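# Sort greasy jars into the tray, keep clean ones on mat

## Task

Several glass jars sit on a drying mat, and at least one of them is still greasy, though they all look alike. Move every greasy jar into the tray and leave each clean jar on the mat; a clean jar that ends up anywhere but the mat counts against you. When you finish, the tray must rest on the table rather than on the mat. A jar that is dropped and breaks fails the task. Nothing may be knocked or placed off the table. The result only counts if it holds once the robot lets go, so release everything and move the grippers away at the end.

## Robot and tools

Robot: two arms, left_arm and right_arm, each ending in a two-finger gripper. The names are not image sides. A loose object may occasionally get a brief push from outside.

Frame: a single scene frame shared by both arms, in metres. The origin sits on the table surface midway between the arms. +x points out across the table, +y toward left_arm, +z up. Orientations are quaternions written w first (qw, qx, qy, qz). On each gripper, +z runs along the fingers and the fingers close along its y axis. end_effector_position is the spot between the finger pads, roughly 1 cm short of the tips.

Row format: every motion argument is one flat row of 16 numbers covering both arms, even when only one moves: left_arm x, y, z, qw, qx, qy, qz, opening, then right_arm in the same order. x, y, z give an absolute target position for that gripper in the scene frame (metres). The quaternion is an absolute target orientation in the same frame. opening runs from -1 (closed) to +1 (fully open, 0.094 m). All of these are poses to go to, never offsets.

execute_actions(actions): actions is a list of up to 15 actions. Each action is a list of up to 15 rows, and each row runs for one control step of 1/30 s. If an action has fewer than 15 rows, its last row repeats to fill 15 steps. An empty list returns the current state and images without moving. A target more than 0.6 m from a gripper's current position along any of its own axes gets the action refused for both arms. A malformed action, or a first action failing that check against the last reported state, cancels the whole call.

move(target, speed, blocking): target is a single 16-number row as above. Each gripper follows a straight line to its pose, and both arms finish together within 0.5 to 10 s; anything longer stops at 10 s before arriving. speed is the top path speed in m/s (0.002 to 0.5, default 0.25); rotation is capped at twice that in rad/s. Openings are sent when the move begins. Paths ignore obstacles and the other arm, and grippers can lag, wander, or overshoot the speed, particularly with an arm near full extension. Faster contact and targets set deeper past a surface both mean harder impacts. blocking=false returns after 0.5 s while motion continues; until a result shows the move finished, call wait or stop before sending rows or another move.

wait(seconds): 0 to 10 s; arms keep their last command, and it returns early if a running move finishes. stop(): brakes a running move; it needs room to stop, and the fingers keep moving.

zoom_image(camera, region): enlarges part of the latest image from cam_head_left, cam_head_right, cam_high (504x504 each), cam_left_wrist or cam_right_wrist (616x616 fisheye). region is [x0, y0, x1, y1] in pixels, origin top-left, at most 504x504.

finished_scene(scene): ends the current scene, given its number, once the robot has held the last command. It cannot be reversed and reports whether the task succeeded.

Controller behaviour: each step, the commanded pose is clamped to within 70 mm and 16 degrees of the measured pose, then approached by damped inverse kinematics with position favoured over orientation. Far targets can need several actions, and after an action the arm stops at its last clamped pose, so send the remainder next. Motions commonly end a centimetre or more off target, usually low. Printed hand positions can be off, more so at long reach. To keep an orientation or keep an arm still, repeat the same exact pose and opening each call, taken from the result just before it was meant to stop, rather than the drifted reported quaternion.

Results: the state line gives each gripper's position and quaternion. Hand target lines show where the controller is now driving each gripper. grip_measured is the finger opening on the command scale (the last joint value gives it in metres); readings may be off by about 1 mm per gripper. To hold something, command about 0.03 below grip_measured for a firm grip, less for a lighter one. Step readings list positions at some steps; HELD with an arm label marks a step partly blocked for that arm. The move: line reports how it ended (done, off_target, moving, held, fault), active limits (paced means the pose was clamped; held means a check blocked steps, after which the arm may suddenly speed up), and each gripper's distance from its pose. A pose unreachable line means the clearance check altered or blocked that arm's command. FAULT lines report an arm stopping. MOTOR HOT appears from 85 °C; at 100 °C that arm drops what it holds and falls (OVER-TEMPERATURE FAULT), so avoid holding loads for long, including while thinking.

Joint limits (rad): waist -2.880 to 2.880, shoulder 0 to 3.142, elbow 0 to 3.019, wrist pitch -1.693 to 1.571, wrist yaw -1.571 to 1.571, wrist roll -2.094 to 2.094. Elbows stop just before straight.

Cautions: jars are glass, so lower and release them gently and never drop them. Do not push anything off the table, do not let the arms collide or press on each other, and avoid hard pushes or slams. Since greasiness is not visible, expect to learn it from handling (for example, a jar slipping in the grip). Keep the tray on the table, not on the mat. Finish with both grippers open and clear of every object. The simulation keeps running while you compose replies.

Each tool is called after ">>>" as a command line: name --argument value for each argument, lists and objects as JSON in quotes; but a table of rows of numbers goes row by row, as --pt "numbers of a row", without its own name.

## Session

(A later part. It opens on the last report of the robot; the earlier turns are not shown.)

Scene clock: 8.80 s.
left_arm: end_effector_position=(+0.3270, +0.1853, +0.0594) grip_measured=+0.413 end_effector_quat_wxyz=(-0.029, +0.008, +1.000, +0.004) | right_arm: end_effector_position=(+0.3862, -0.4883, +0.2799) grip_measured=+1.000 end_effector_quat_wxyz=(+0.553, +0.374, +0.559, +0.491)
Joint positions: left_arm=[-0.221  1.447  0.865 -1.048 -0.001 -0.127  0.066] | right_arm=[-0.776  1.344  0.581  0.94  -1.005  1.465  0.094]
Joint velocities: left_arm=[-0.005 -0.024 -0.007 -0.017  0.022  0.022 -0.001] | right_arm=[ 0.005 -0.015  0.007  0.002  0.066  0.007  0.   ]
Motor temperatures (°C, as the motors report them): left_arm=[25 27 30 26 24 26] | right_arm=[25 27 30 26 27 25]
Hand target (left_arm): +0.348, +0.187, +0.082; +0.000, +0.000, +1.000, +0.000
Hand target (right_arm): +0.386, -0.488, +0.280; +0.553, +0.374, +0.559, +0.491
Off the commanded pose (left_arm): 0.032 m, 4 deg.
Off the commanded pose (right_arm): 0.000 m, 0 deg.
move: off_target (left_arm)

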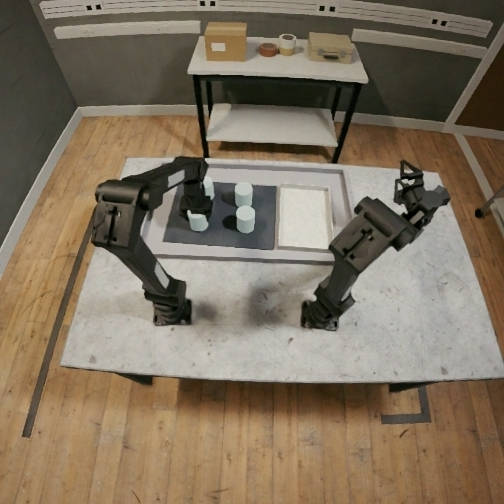

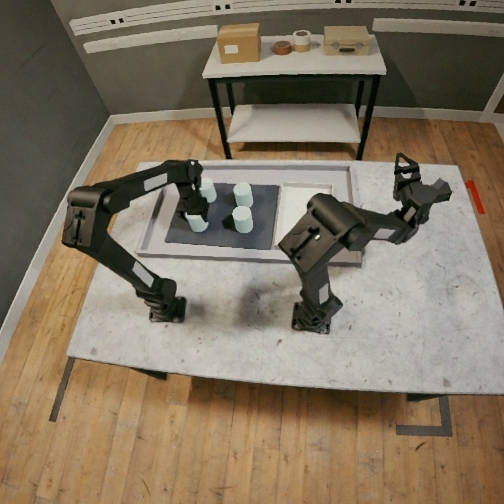

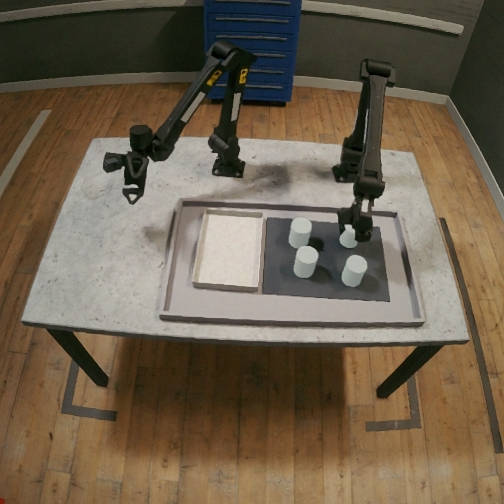

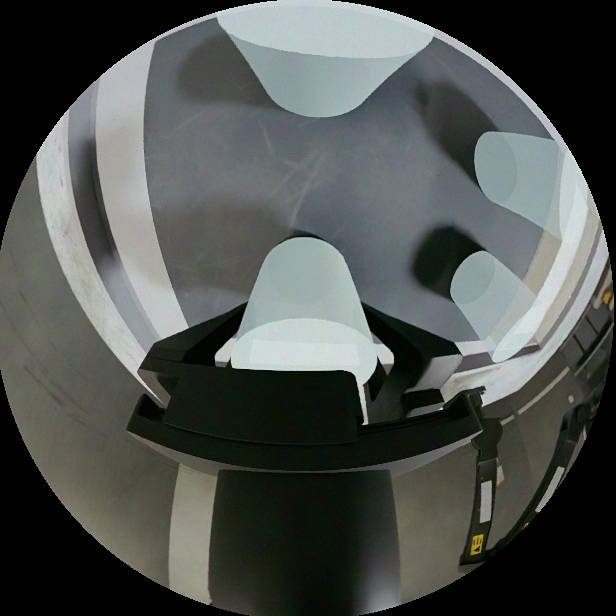

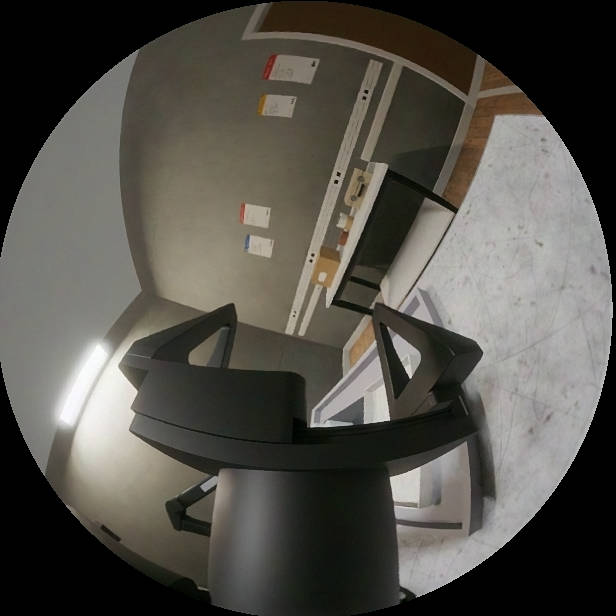

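>>> execute_actions --actions '[]'

Scene clock: 9.13 s.
left_arm: end_effector_position=(+0.3269, +0.1853, +0.0594) grip_measured=+0.413 end_effector_quat_wxyz=(-0.030, +0.008, +1.000, +0.004) | right_arm: end_effector_position=(+0.3862, -0.4883, +0.2799) grip_measured=+1.000 end_effector_quat_wxyz=(+0.553, +0.374, +0.559, +0.491)
Joint positions: left_arm=[-0.221  1.447  0.865 -1.049 -0.001 -0.127  0.066] | right_arm=[-0.776  1.344  0.581  0.94  -1.005  1.465  0.094]
Joint velocities: left_arm=[-0.005 -0.015 -0.002  0.002 -0.095 -0.066 -0.001] | right_arm=[-0.024 -0.015  0.012 -0.012  0.007 -0.037  0.   ]
Motor temperatures (°C, as the motors report them): left_arm=[25 27 30 26 24 26] | right_arm=[25 27 30 26 27 25]
Hand target (left_arm): +0.348, +0.187, +0.082; -0.000, +0.000, +1.000, +0.000
Hand target (right_arm): +0.386, -0.488, +0.280; +0.553, +0.374, +0.559, +0.491
Off the commanded pose (left_arm): 0.032 m, 4 deg.
Off the commanded pose (right_arm): 0.000 m, 0 deg.

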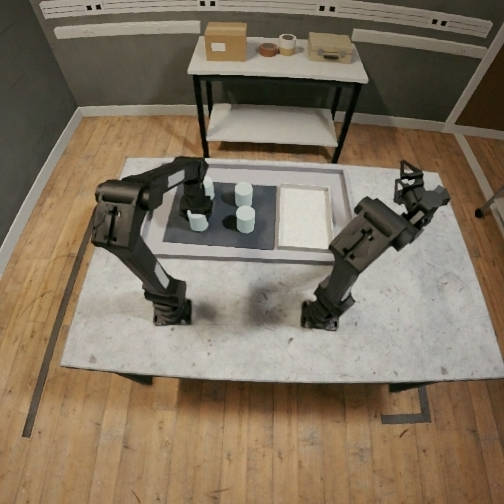

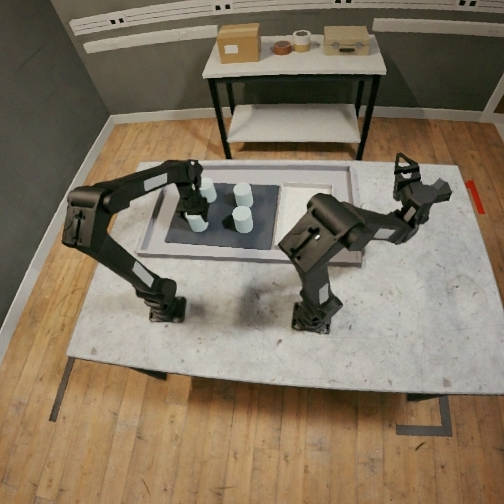

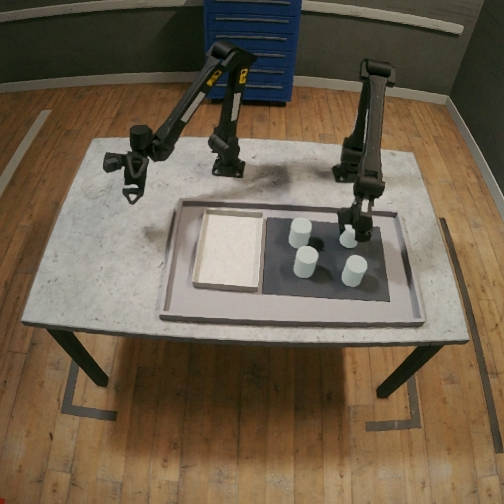

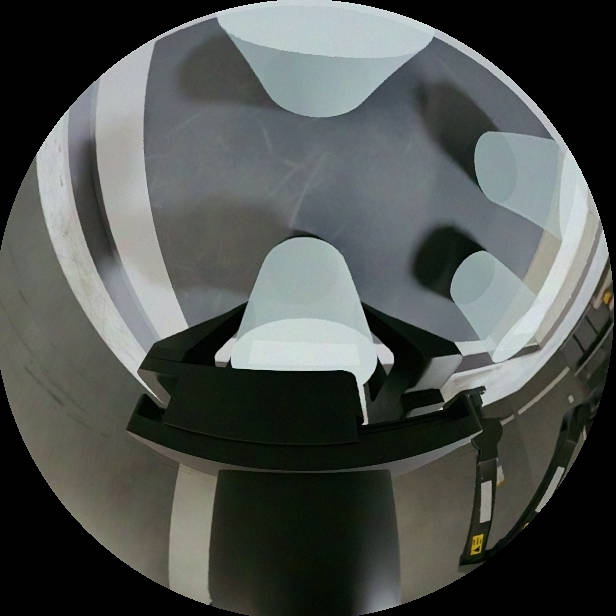

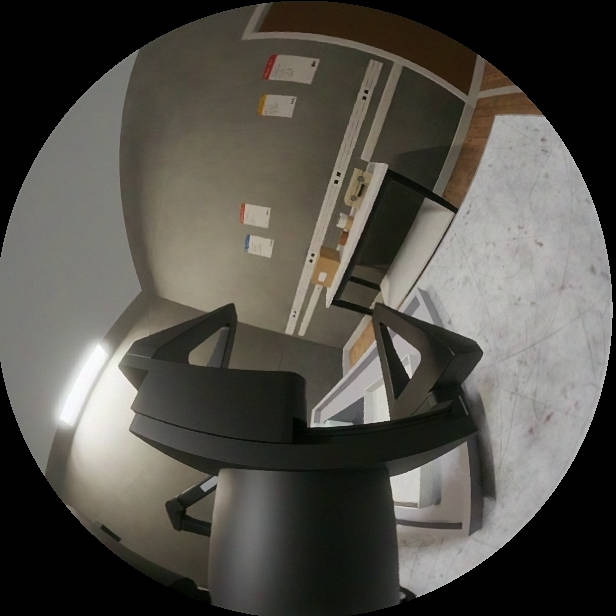

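>>> move --target '[0.338,0.187,0.047,0,0,1,0,0.405,0.3862,-0.4883,0.2799,0.553,0.374,0.559,0.491,1]' --speed 0.025

Scene clock: 10.67 s.
left_arm: end_effector_position=(+0.3349, +0.1841, +0.0507) grip_measured=+0.411 end_effector_quat_wxyz=(-0.002, +0.008, +1.000, +0.001) | right_arm: end_effector_position=(+0.3862, -0.4883, +0.2799) grip_measured=+1.000 end_effector_quat_wxyz=(+0.553, +0.374, +0.559, +0.491)
Joint positions: left_arm=[-0.221  1.447  0.839 -0.967 -0.001 -0.127  0.066] | right_arm=[-0.776  1.344  0.581  0.94  -1.005  1.465  0.094]
Joint velocities: left_arm=[ 0.005 -0.005  0.012 -0.002 -0.037  0.007  0.   ] | right_arm=[-0.005  0.005  0.007  0.022 -0.022  0.022  0.   ]
Motor temperatures (°C, as the motors report them): left_arm=[25 27 30 26 24 26] | right_arm=[25 27 30 26 27 25]
Hand target (left_arm): +0.338, +0.187, +0.047; +0.000, +0.000, +1.000, +0.001
Hand target (right_arm): +0.386, -0.488, +0.280; +0.553, +0.374, +0.559, +0.491
Off the commanded pose (left_arm): 0.006 m, 1 deg.
Off the commanded pose (right_arm): 0.000 m, 0 deg.
move: done

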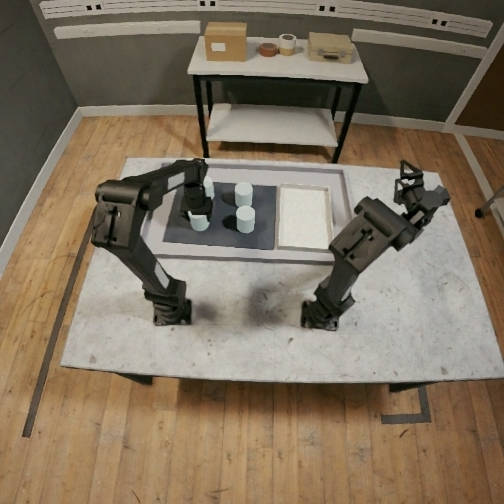

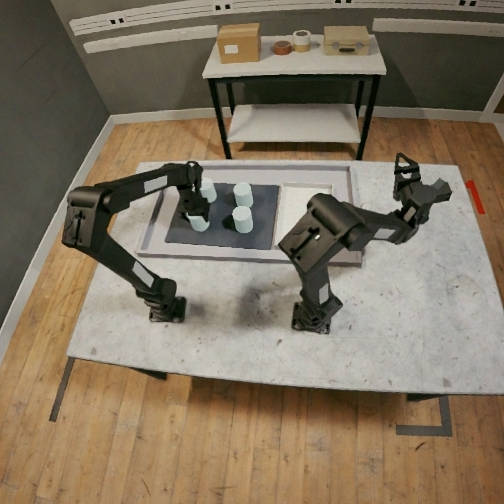

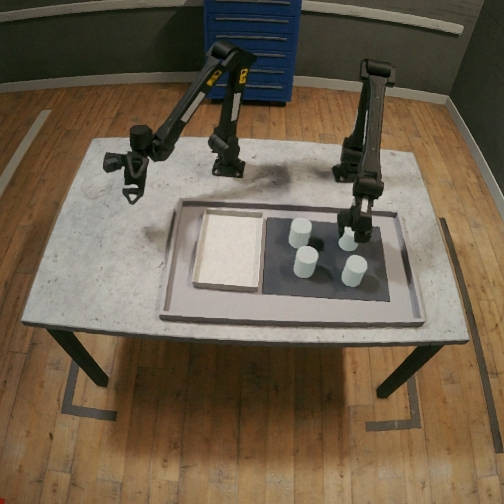

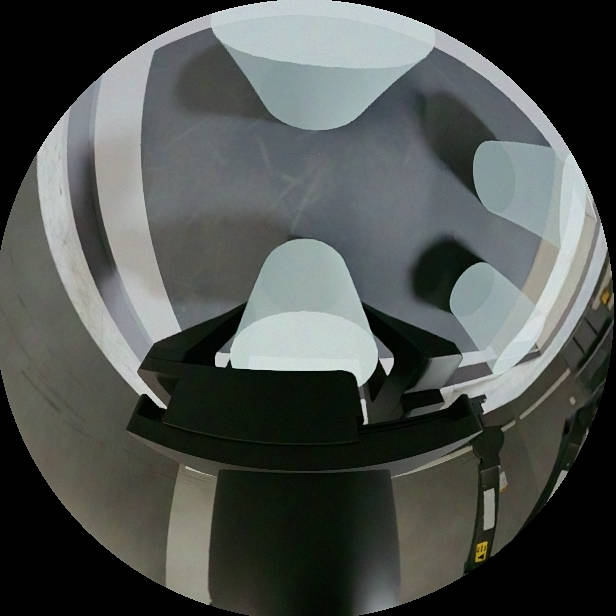

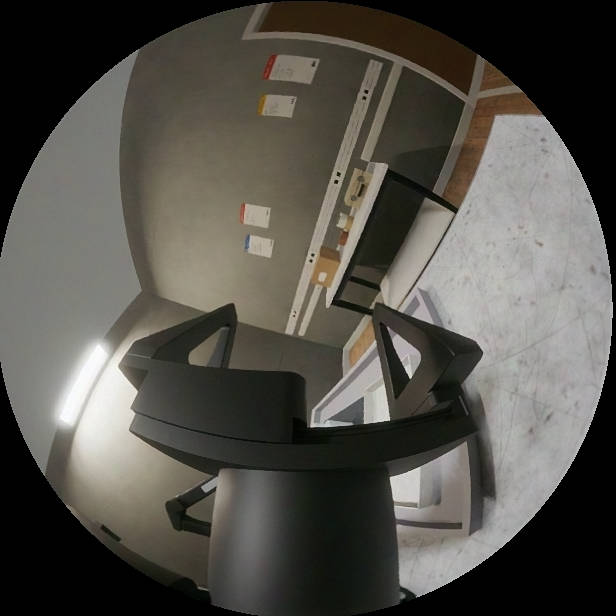

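>>> execute_actions --actions '[[[0.338,0.187,0.047,0,0,1,0,0.42,0.3862,-0.4883,0.2799,0.553,0.374,0.559,0.491,1],[0.338,0.187,0.047,0,0,1,0,0.43,0.3862,-0.4883,0.2799,0.553,0.374,0.559,0.491,1],[0.338,0.187,0.047,0,0,1,0,0.46,0.3862,-0.4883,0.2799,0.553,0.374,0.559,0.491,1],[0.338,0.187,0.047,0,0,1,0,0.6,0.3862,-0.4883,0.2799,0.553,0.374,0.559,0.491,1],[0.338,0.187,0.047,0,0,1,0,1,0.3862,-0.4883,0.2799,0.553,0.374,0.559,0.491,1]]]'

>>> move --target '[0.350,0.185,0.18,0,0,1,0,1,0.3862,-0.4883,0.2799,0.553,0.374,0.559,0.491,1]' --speed 0.15

>>> move --target '[0.33,0.010,0.17,0,0,1,0,1,0.3862,-0.4883,0.2799,0.553,0.374,0.559,0.491,1]' --speed 0.2

Scene clock: 11.43 s.
left_arm: end_effector_position=(+0.3355, +0.1840, +0.0507) grip_measured=+1.000 end_effector_quat_wxyz=(-0.001, +0.008, +1.000, +0.000) | right_arm: end_effector_position=(+0.3862, -0.4883, +0.2799) grip_measured=+1.000 end_effector_quat_wxyz=(+0.553, +0.374, +0.559, +0.491)
Joint positions: left_arm=[-0.221  1.447  0.839 -0.965 -0.001 -0.127  0.094] | right_arm=[-0.776  1.344  0.581  0.94  -1.005  1.465  0.094]
Joint velocities: left_arm=[ 0.015  0.005  0.012 -0.012 -0.037 -0.051  0.   ] | right_arm=[-0.015 -0.024  0.017  0.002 -0.022  0.022  0.   ]
Motor temperatures (°C, as the motors report them): left_arm=[25 27 30 26 24 26] | right_arm=[25 27 30 26 27 25]
Hand target (left_arm): +0.338, +0.187, +0.047; +0.000, +0.000, +1.000, +0.000
Hand target (right_arm): +0.386, -0.488, +0.280; +0.553, +0.374, +0.559, +0.491
Off the commanded pose (left_arm): 0.005 m, 1 deg.
Off the commanded pose (right_arm): 0.000 m, 0 deg.
Step readings (end_effector_position):
0: left_arm (+0.3349, +0.1841, +0.0507) | right_arm (+0.3862, -0.4883, +0.2799)
1: left_arm (+0.3349, +0.1841, +0.0507) | right_arm (+0.3862, -0.4883, +0.2799)
2: left_arm (+0.3350, +0.1841, +0.0507) | right_arm (+0.3862, -0.4883, +0.2799)
4: left_arm (+0.3353, +0.1841, +0.0507) | right_arm (+0.3862, -0.4883, +0.2799)
8: left_arm (+0.3355, +0.1840, +0.0507) | right_arm (+0.3862, -0.4883, +0.2799)
15: end_effector_position above

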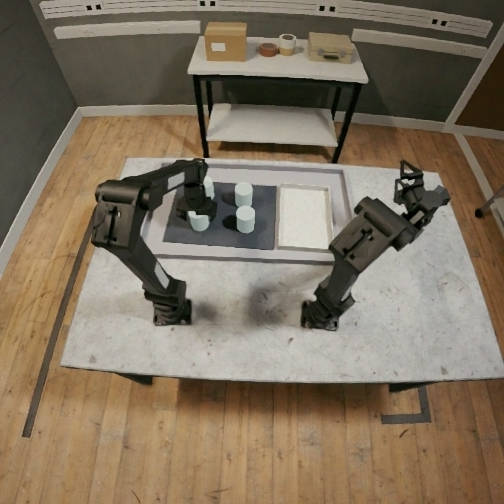

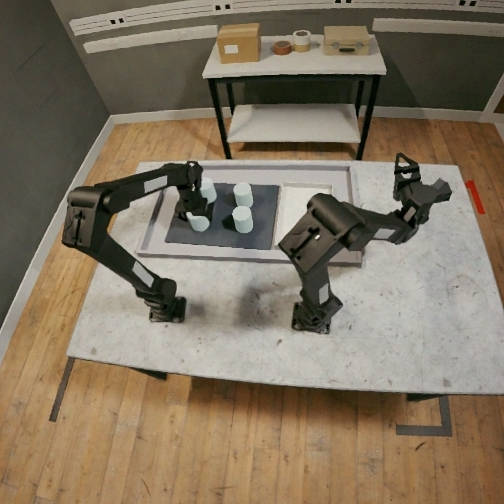

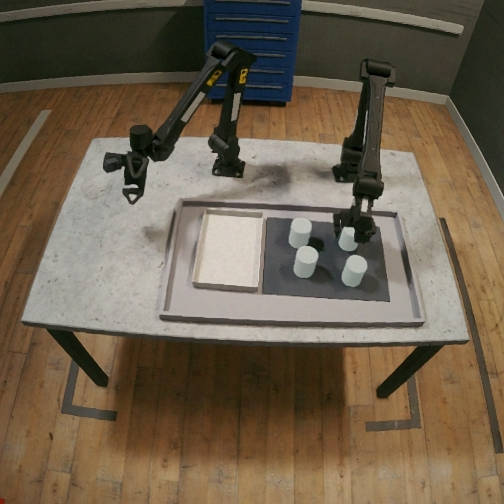

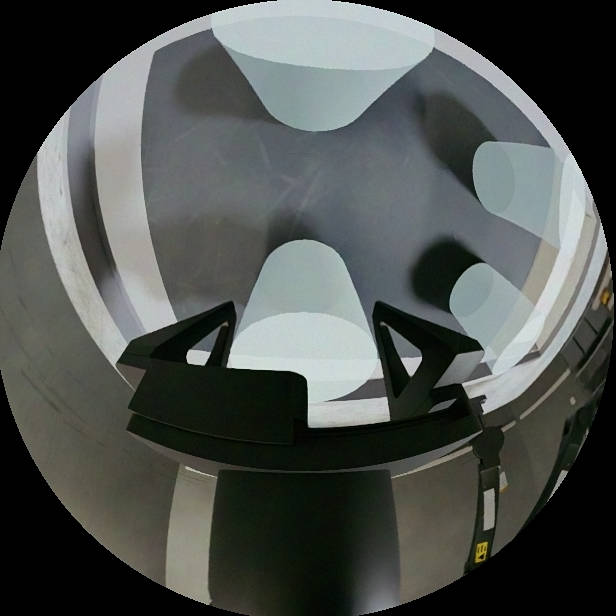

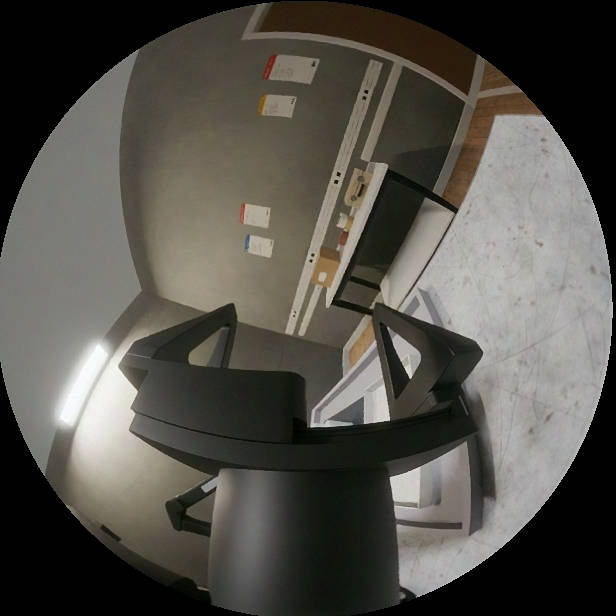

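Scene clock: 12.70 s.
left_arm: end_effector_position=(+0.3333, +0.1843, +0.1580) grip_measured=+1.000 end_effector_quat_wxyz=(-0.026, +0.007, +1.000, +0.004) | right_arm: end_effector_position=(+0.3862, -0.4883, +0.2799) grip_measured=+1.000 end_effector_quat_wxyz=(+0.553, +0.374, +0.559, +0.491)
Joint positions: left_arm=[-0.221  1.338  1.043 -1.328 -0.001 -0.128  0.094] | right_arm=[-0.776  1.344  0.581  0.94  -1.005  1.465  0.094]
Joint velocities: left_arm=[-0.005  0.005 -0.012 -0.007 -0.007 -0.022  0.   ] | right_arm=[-0.005 -0.015  0.002 -0.002 -0.095  0.037  0.   ]
Motor temperatures (°C, as the motors report them): left_arm=[25 27 31 26 24 26] | right_arm=[25 27 30 26 27 25]
Hand target (left_arm): +0.346, +0.185, +0.180; -0.000, +0.000, +1.000, +0.000
Hand target (right_arm): +0.386, -0.488, +0.280; +0.553, +0.374, +0.559, +0.491
Off the commanded pose (left_arm): 0.028 m, 3 deg.
Off the commanded pose (right_arm): 0.000 m, 0 deg.
move: off_target (left_arm)

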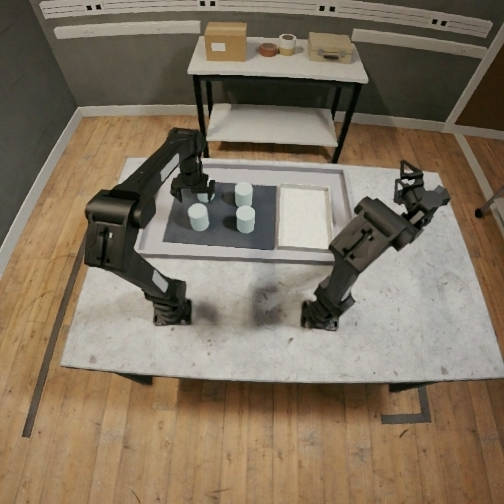

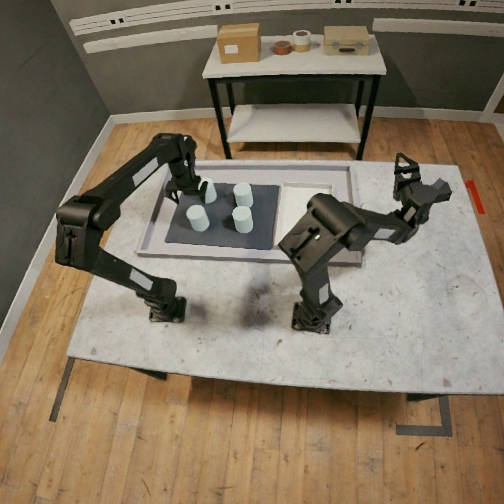

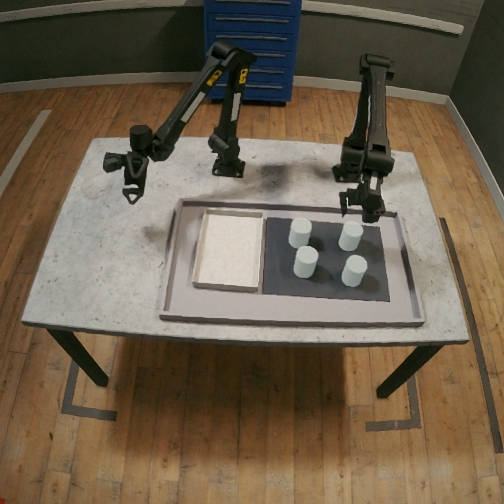

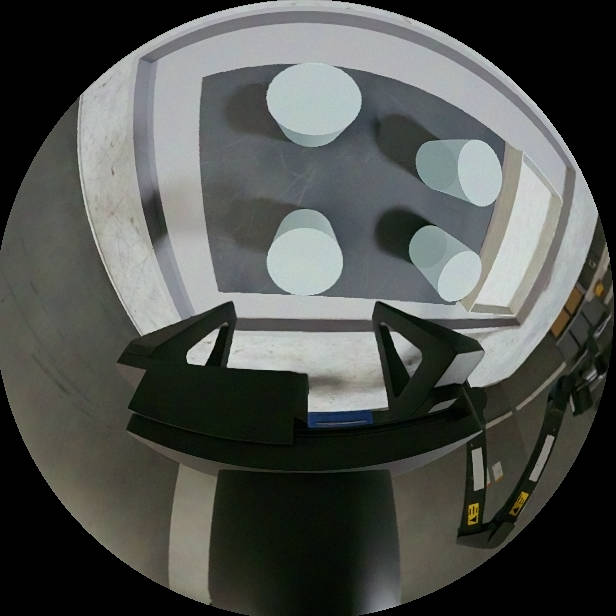

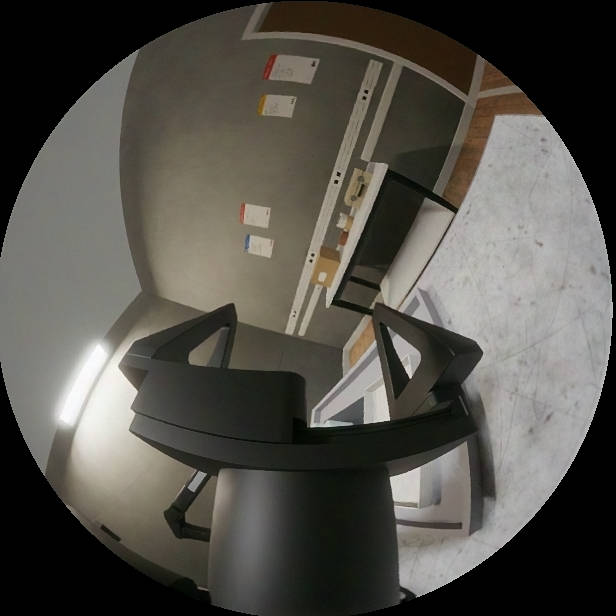

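Scene clock: 14.13 s.
left_arm: end_effector_position=(+0.3117, +0.0221, +0.1580) grip_measured=+1.000 end_effector_quat_wxyz=(-0.020, +0.003, +1.000, +0.009) | right_arm: end_effector_position=(+0.3862, -0.4883, +0.2799) grip_measured=+1.000 end_effector_quat_wxyz=(+0.553, +0.374, +0.559, +0.491)
Joint positions: left_arm=[-0.65   1.431  1.135 -1.319  0.006 -0.565  0.094] | right_arm=[-0.776  1.344  0.581  0.94  -1.005  1.465  0.094]
Joint velocities: left_arm=[-0.005 -0.005 -0.002  0.002 -0.007 -0.095  0.   ] | right_arm=[-0.034  0.005  0.002  0.002 -0.051 -0.051  0.   ]
Motor temperatures (°C, as the motors report them): left_arm=[25 27 31 26 24 26] | right_arm=[25 27 30 26 27 25]
Hand target (left_arm): +0.328, +0.011, +0.171; -0.000, +0.000, +1.000, -0.002
Hand target (right_arm): +0.386, -0.488, +0.280; +0.553, +0.374, +0.559, +0.491
Off the commanded pose (left_arm): 0.025 m, 3 deg.
Off the commanded pose (right_arm): 0.000 m, 0 deg.
move: off_target (left_arm)

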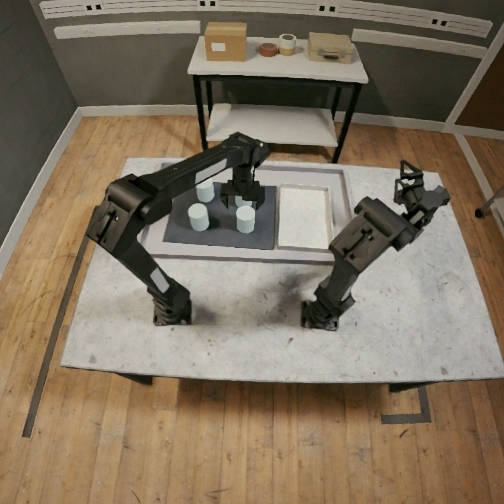

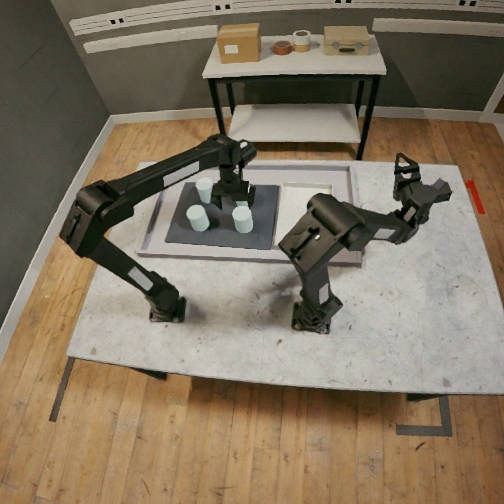

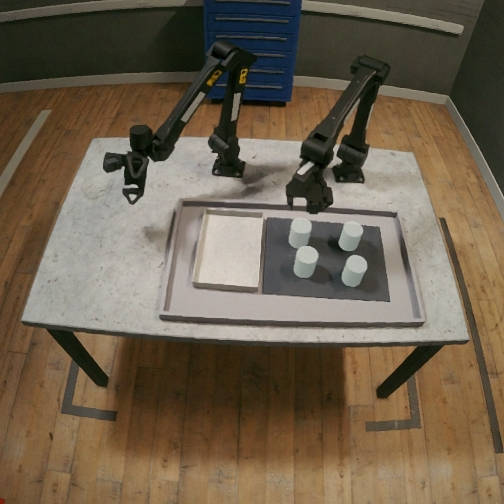

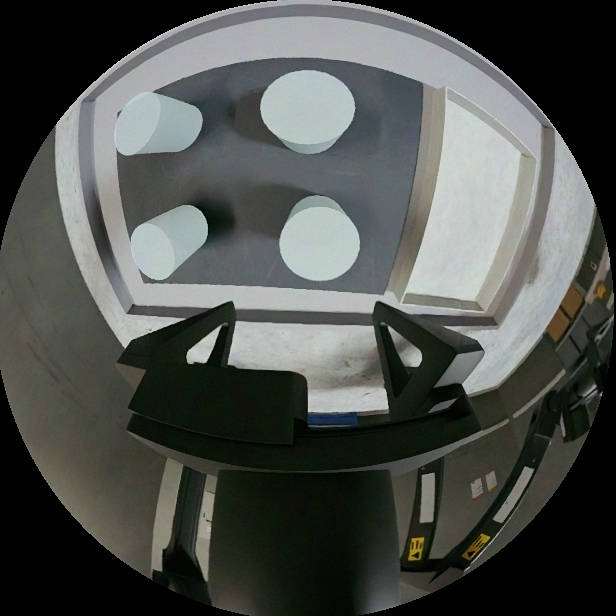

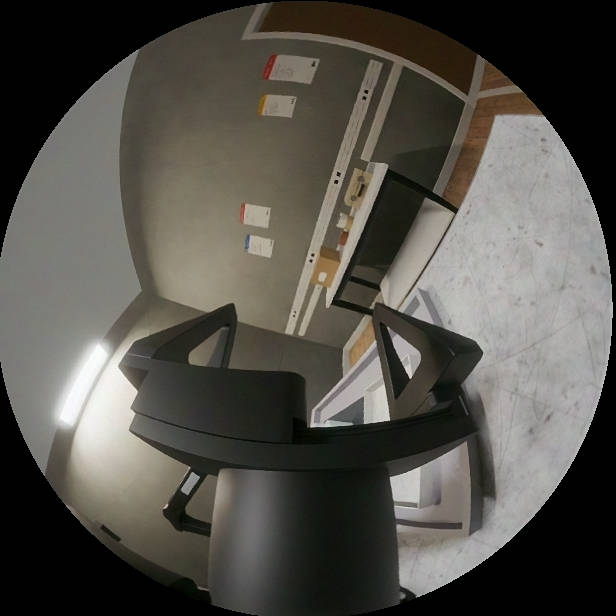

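>>> move --target '[0.333,0.007,0.108,0,0,1,0,1,0.3862,-0.4883,0.2799,0.553,0.374,0.559,0.491,1]' --speed 0.1

Scene clock: 15.17 s.
left_arm: end_effector_position=(+0.3315, +0.0101, +0.1103) grip_measured=+1.000 end_effector_quat_wxyz=(-0.004, +0.001, +1.000, +0.001) | right_arm: end_effector_position=(+0.3862, -0.4883, +0.2799) grip_measured=+1.000 end_effector_quat_wxyz=(+0.553, +0.374, +0.559, +0.491)
Joint positions: left_arm=[-0.65   1.512  1.09  -1.157  0.002 -0.57   0.094] | right_arm=[-0.776  1.344  0.581  0.94  -1.005  1.465  0.094]
Joint velocities: left_arm=[ 0.005 -0.005  0.017 -0.002 -0.007  0.007  0.   ] | right_arm=[-0.015 -0.005 -0.017 -0.012  0.037 -0.051  0.   ]
Motor temperatures (°C, as the motors report them): left_arm=[25 27 31 26 24 26] | right_arm=[25 27 30 26 27 25]
Hand target (left_arm): +0.334, +0.006, +0.108; -0.000, +0.000, +1.000, +0.000
Hand target (right_arm): +0.386, -0.488, +0.280; +0.553, +0.374, +0.559, +0.491
Off the commanded pose (left_arm): 0.004 m, 0 deg.
Off the commanded pose (right_arm): 0.000 m, 0 deg.
move: done

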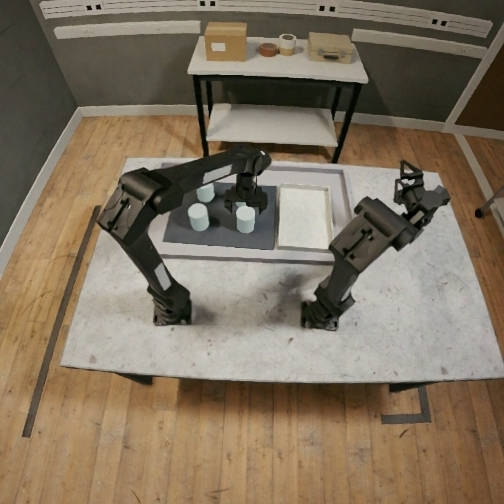

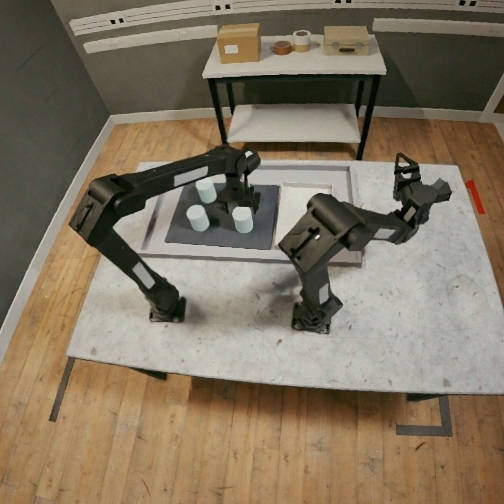

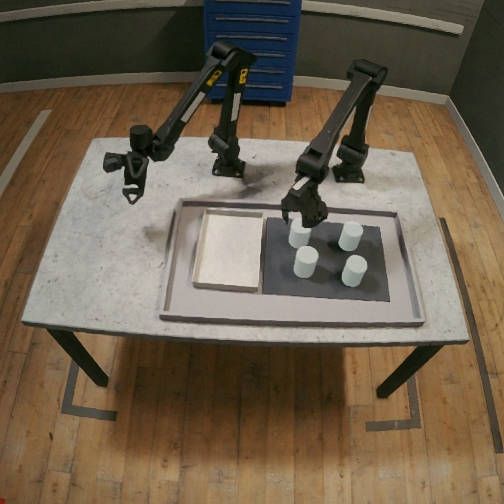

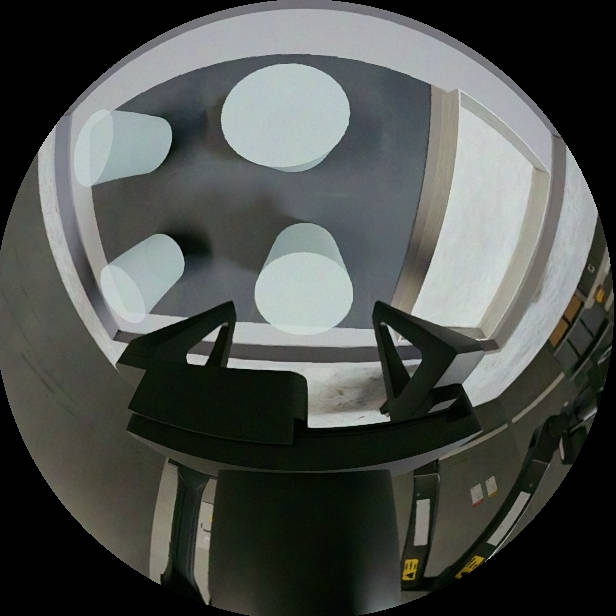

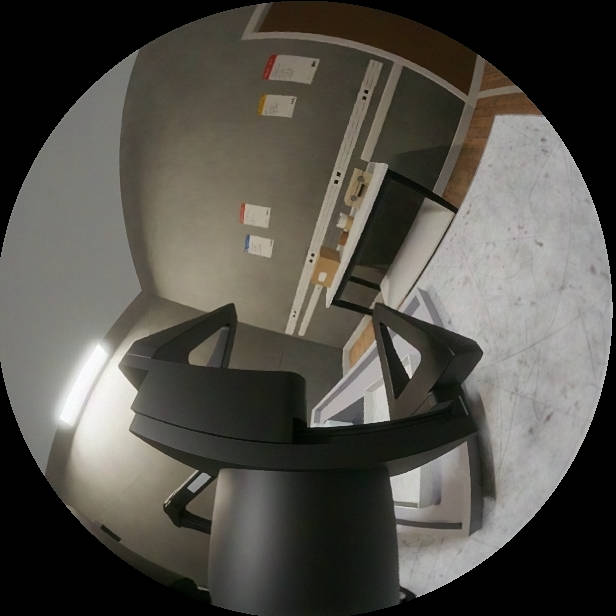

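>>> move --target '[0.333,0.007,0.104,0,0.342,0.94,0,1,0.3862,-0.4883,0.2799,0.553,0.374,0.559,0.491,1]' --speed 0.3

Scene clock: 17.17 s.
left_arm: end_effector_position=(+0.3320, +0.0101, +0.1082) grip_measured=+1.000 end_effector_quat_wxyz=(-0.001, +0.335, +0.942, -0.000) | right_arm: end_effector_position=(+0.3862, -0.4883, +0.2799) grip_measured=+1.000 end_effector_quat_wxyz=(+0.553, +0.374, +0.559, +0.491)
Joint positions: left_arm=[-0.65   1.512  1.084 -1.145  0.001  0.111  0.094] | right_arm=[-0.776  1.344  0.581  0.94  -1.005  1.465  0.094]
Joint velocities: left_arm=[-0.005 -0.005  0.002  0.002 -0.051  0.007  0.   ] | right_arm=[ 0.005 -0.005 -0.027  0.007  0.051 -0.037  0.   ]
Motor temperatures (°C, as the motors report them): left_arm=[25 27 31 26 24 26] | right_arm=[25 27 30 26 27 25]
Hand target (left_arm): +0.333, +0.007, +0.104; +0.000, +0.342, +0.940, +0.000
Hand target (right_arm): +0.386, -0.488, +0.280; +0.553, +0.374, +0.559, +0.491
Off the commanded pose (left_arm): 0.005 m, 1 deg.
Off the commanded pose (right_arm): 0.000 m, 0 deg.
move: done

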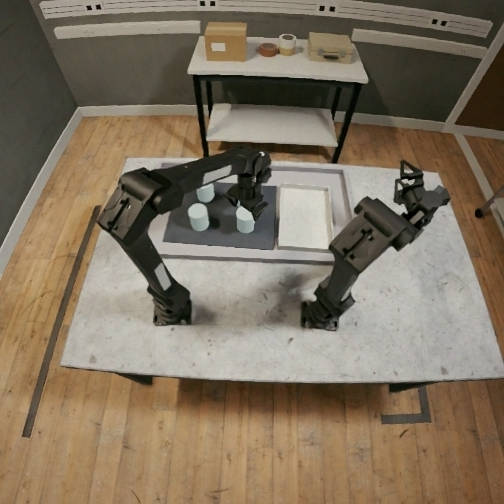

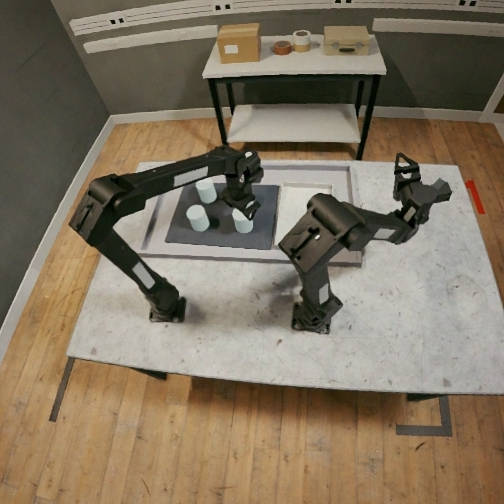

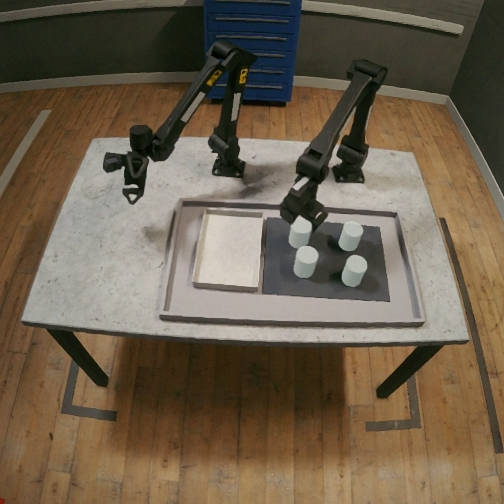

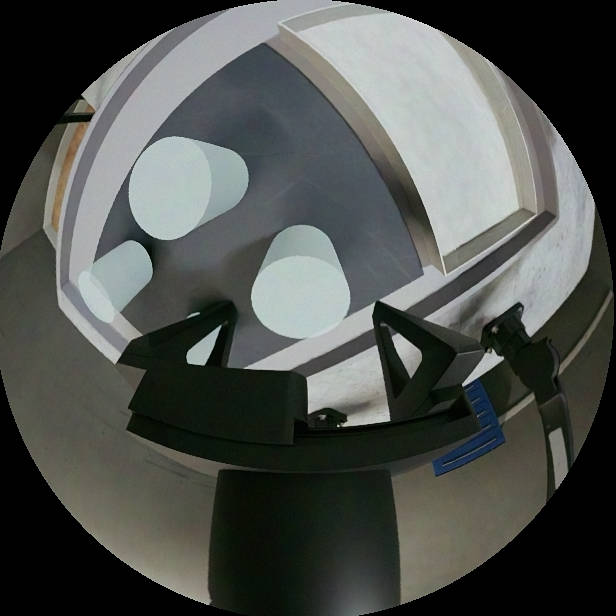

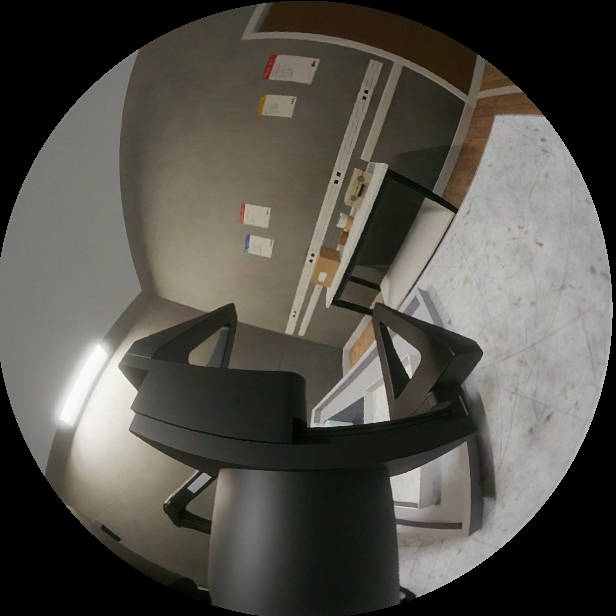

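>>> move --target '[0.338,0.008,0.047,0,0.342,0.94,0,1,0.3862,-0.4883,0.2799,0.553,0.374,0.559,0.491,1]' --speed 0.08

Scene clock: 18.37 s.
left_arm: end_effector_position=(+0.3358, +0.0076, +0.0504) grip_measured=+1.000 end_effector_quat_wxyz=(-0.002, +0.340, +0.940, +0.000) | right_arm: end_effector_position=(+0.3862, -0.4883, +0.2799) grip_measured=+1.000 end_effector_quat_wxyz=(+0.553, +0.374, +0.559, +0.491)
Joint positions: left_arm=[-0.65   1.602  1.018 -0.991  0.001  0.122  0.094] | right_arm=[-0.776  1.344  0.581  0.94  -1.005  1.465  0.094]
Joint velocities: left_arm=[-0.015 -0.024  0.002 -0.007  0.007 -0.066  0.   ] | right_arm=[ 0.015 -0.005 -0.027  0.012  0.022  0.051  0.   ]
Motor temperatures (°C, as the motors report them): left_arm=[25 27 31 26 24 26] | right_arm=[25 27 31 26 27 25]
Hand target (left_arm): +0.339, +0.007, +0.047; +0.000, +0.342, +0.940, +0.000
Hand target (right_arm): +0.386, -0.488, +0.280; +0.553, +0.374, +0.559, +0.491
Off the commanded pose (left_arm): 0.004 m, 0 deg.
Off the commanded pose (right_arm): 0.000 m, 0 deg.
move: done

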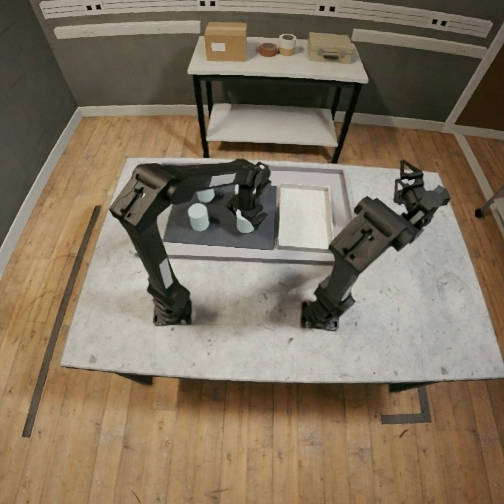

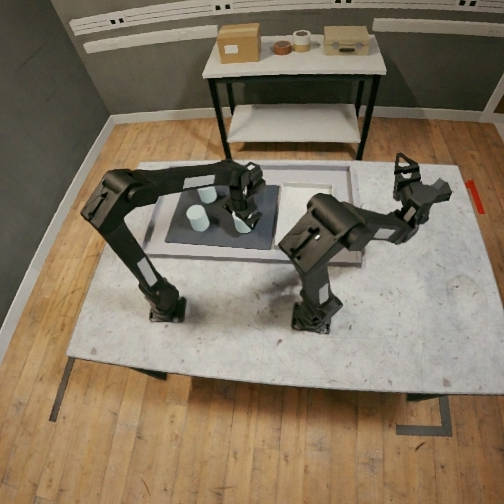

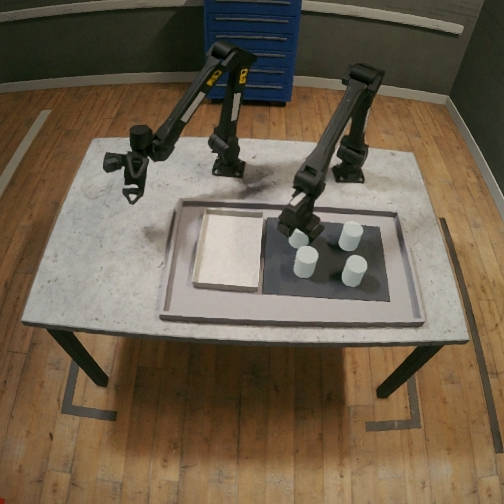

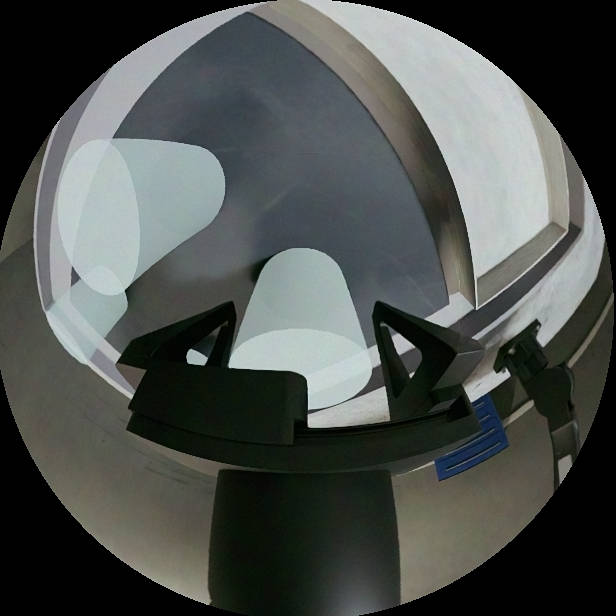

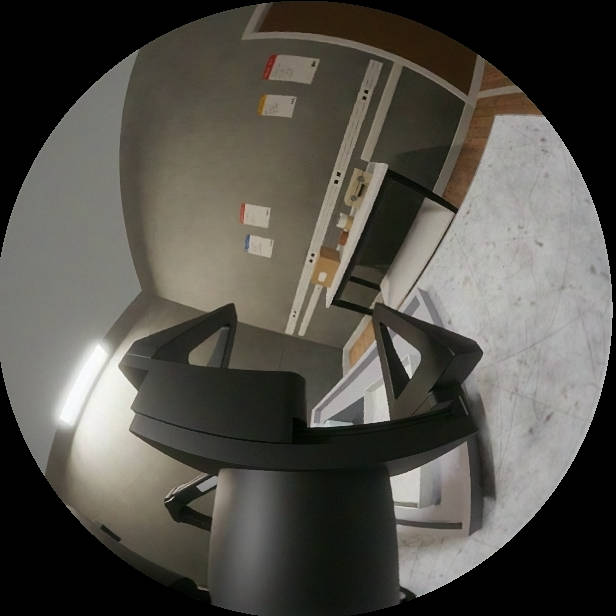

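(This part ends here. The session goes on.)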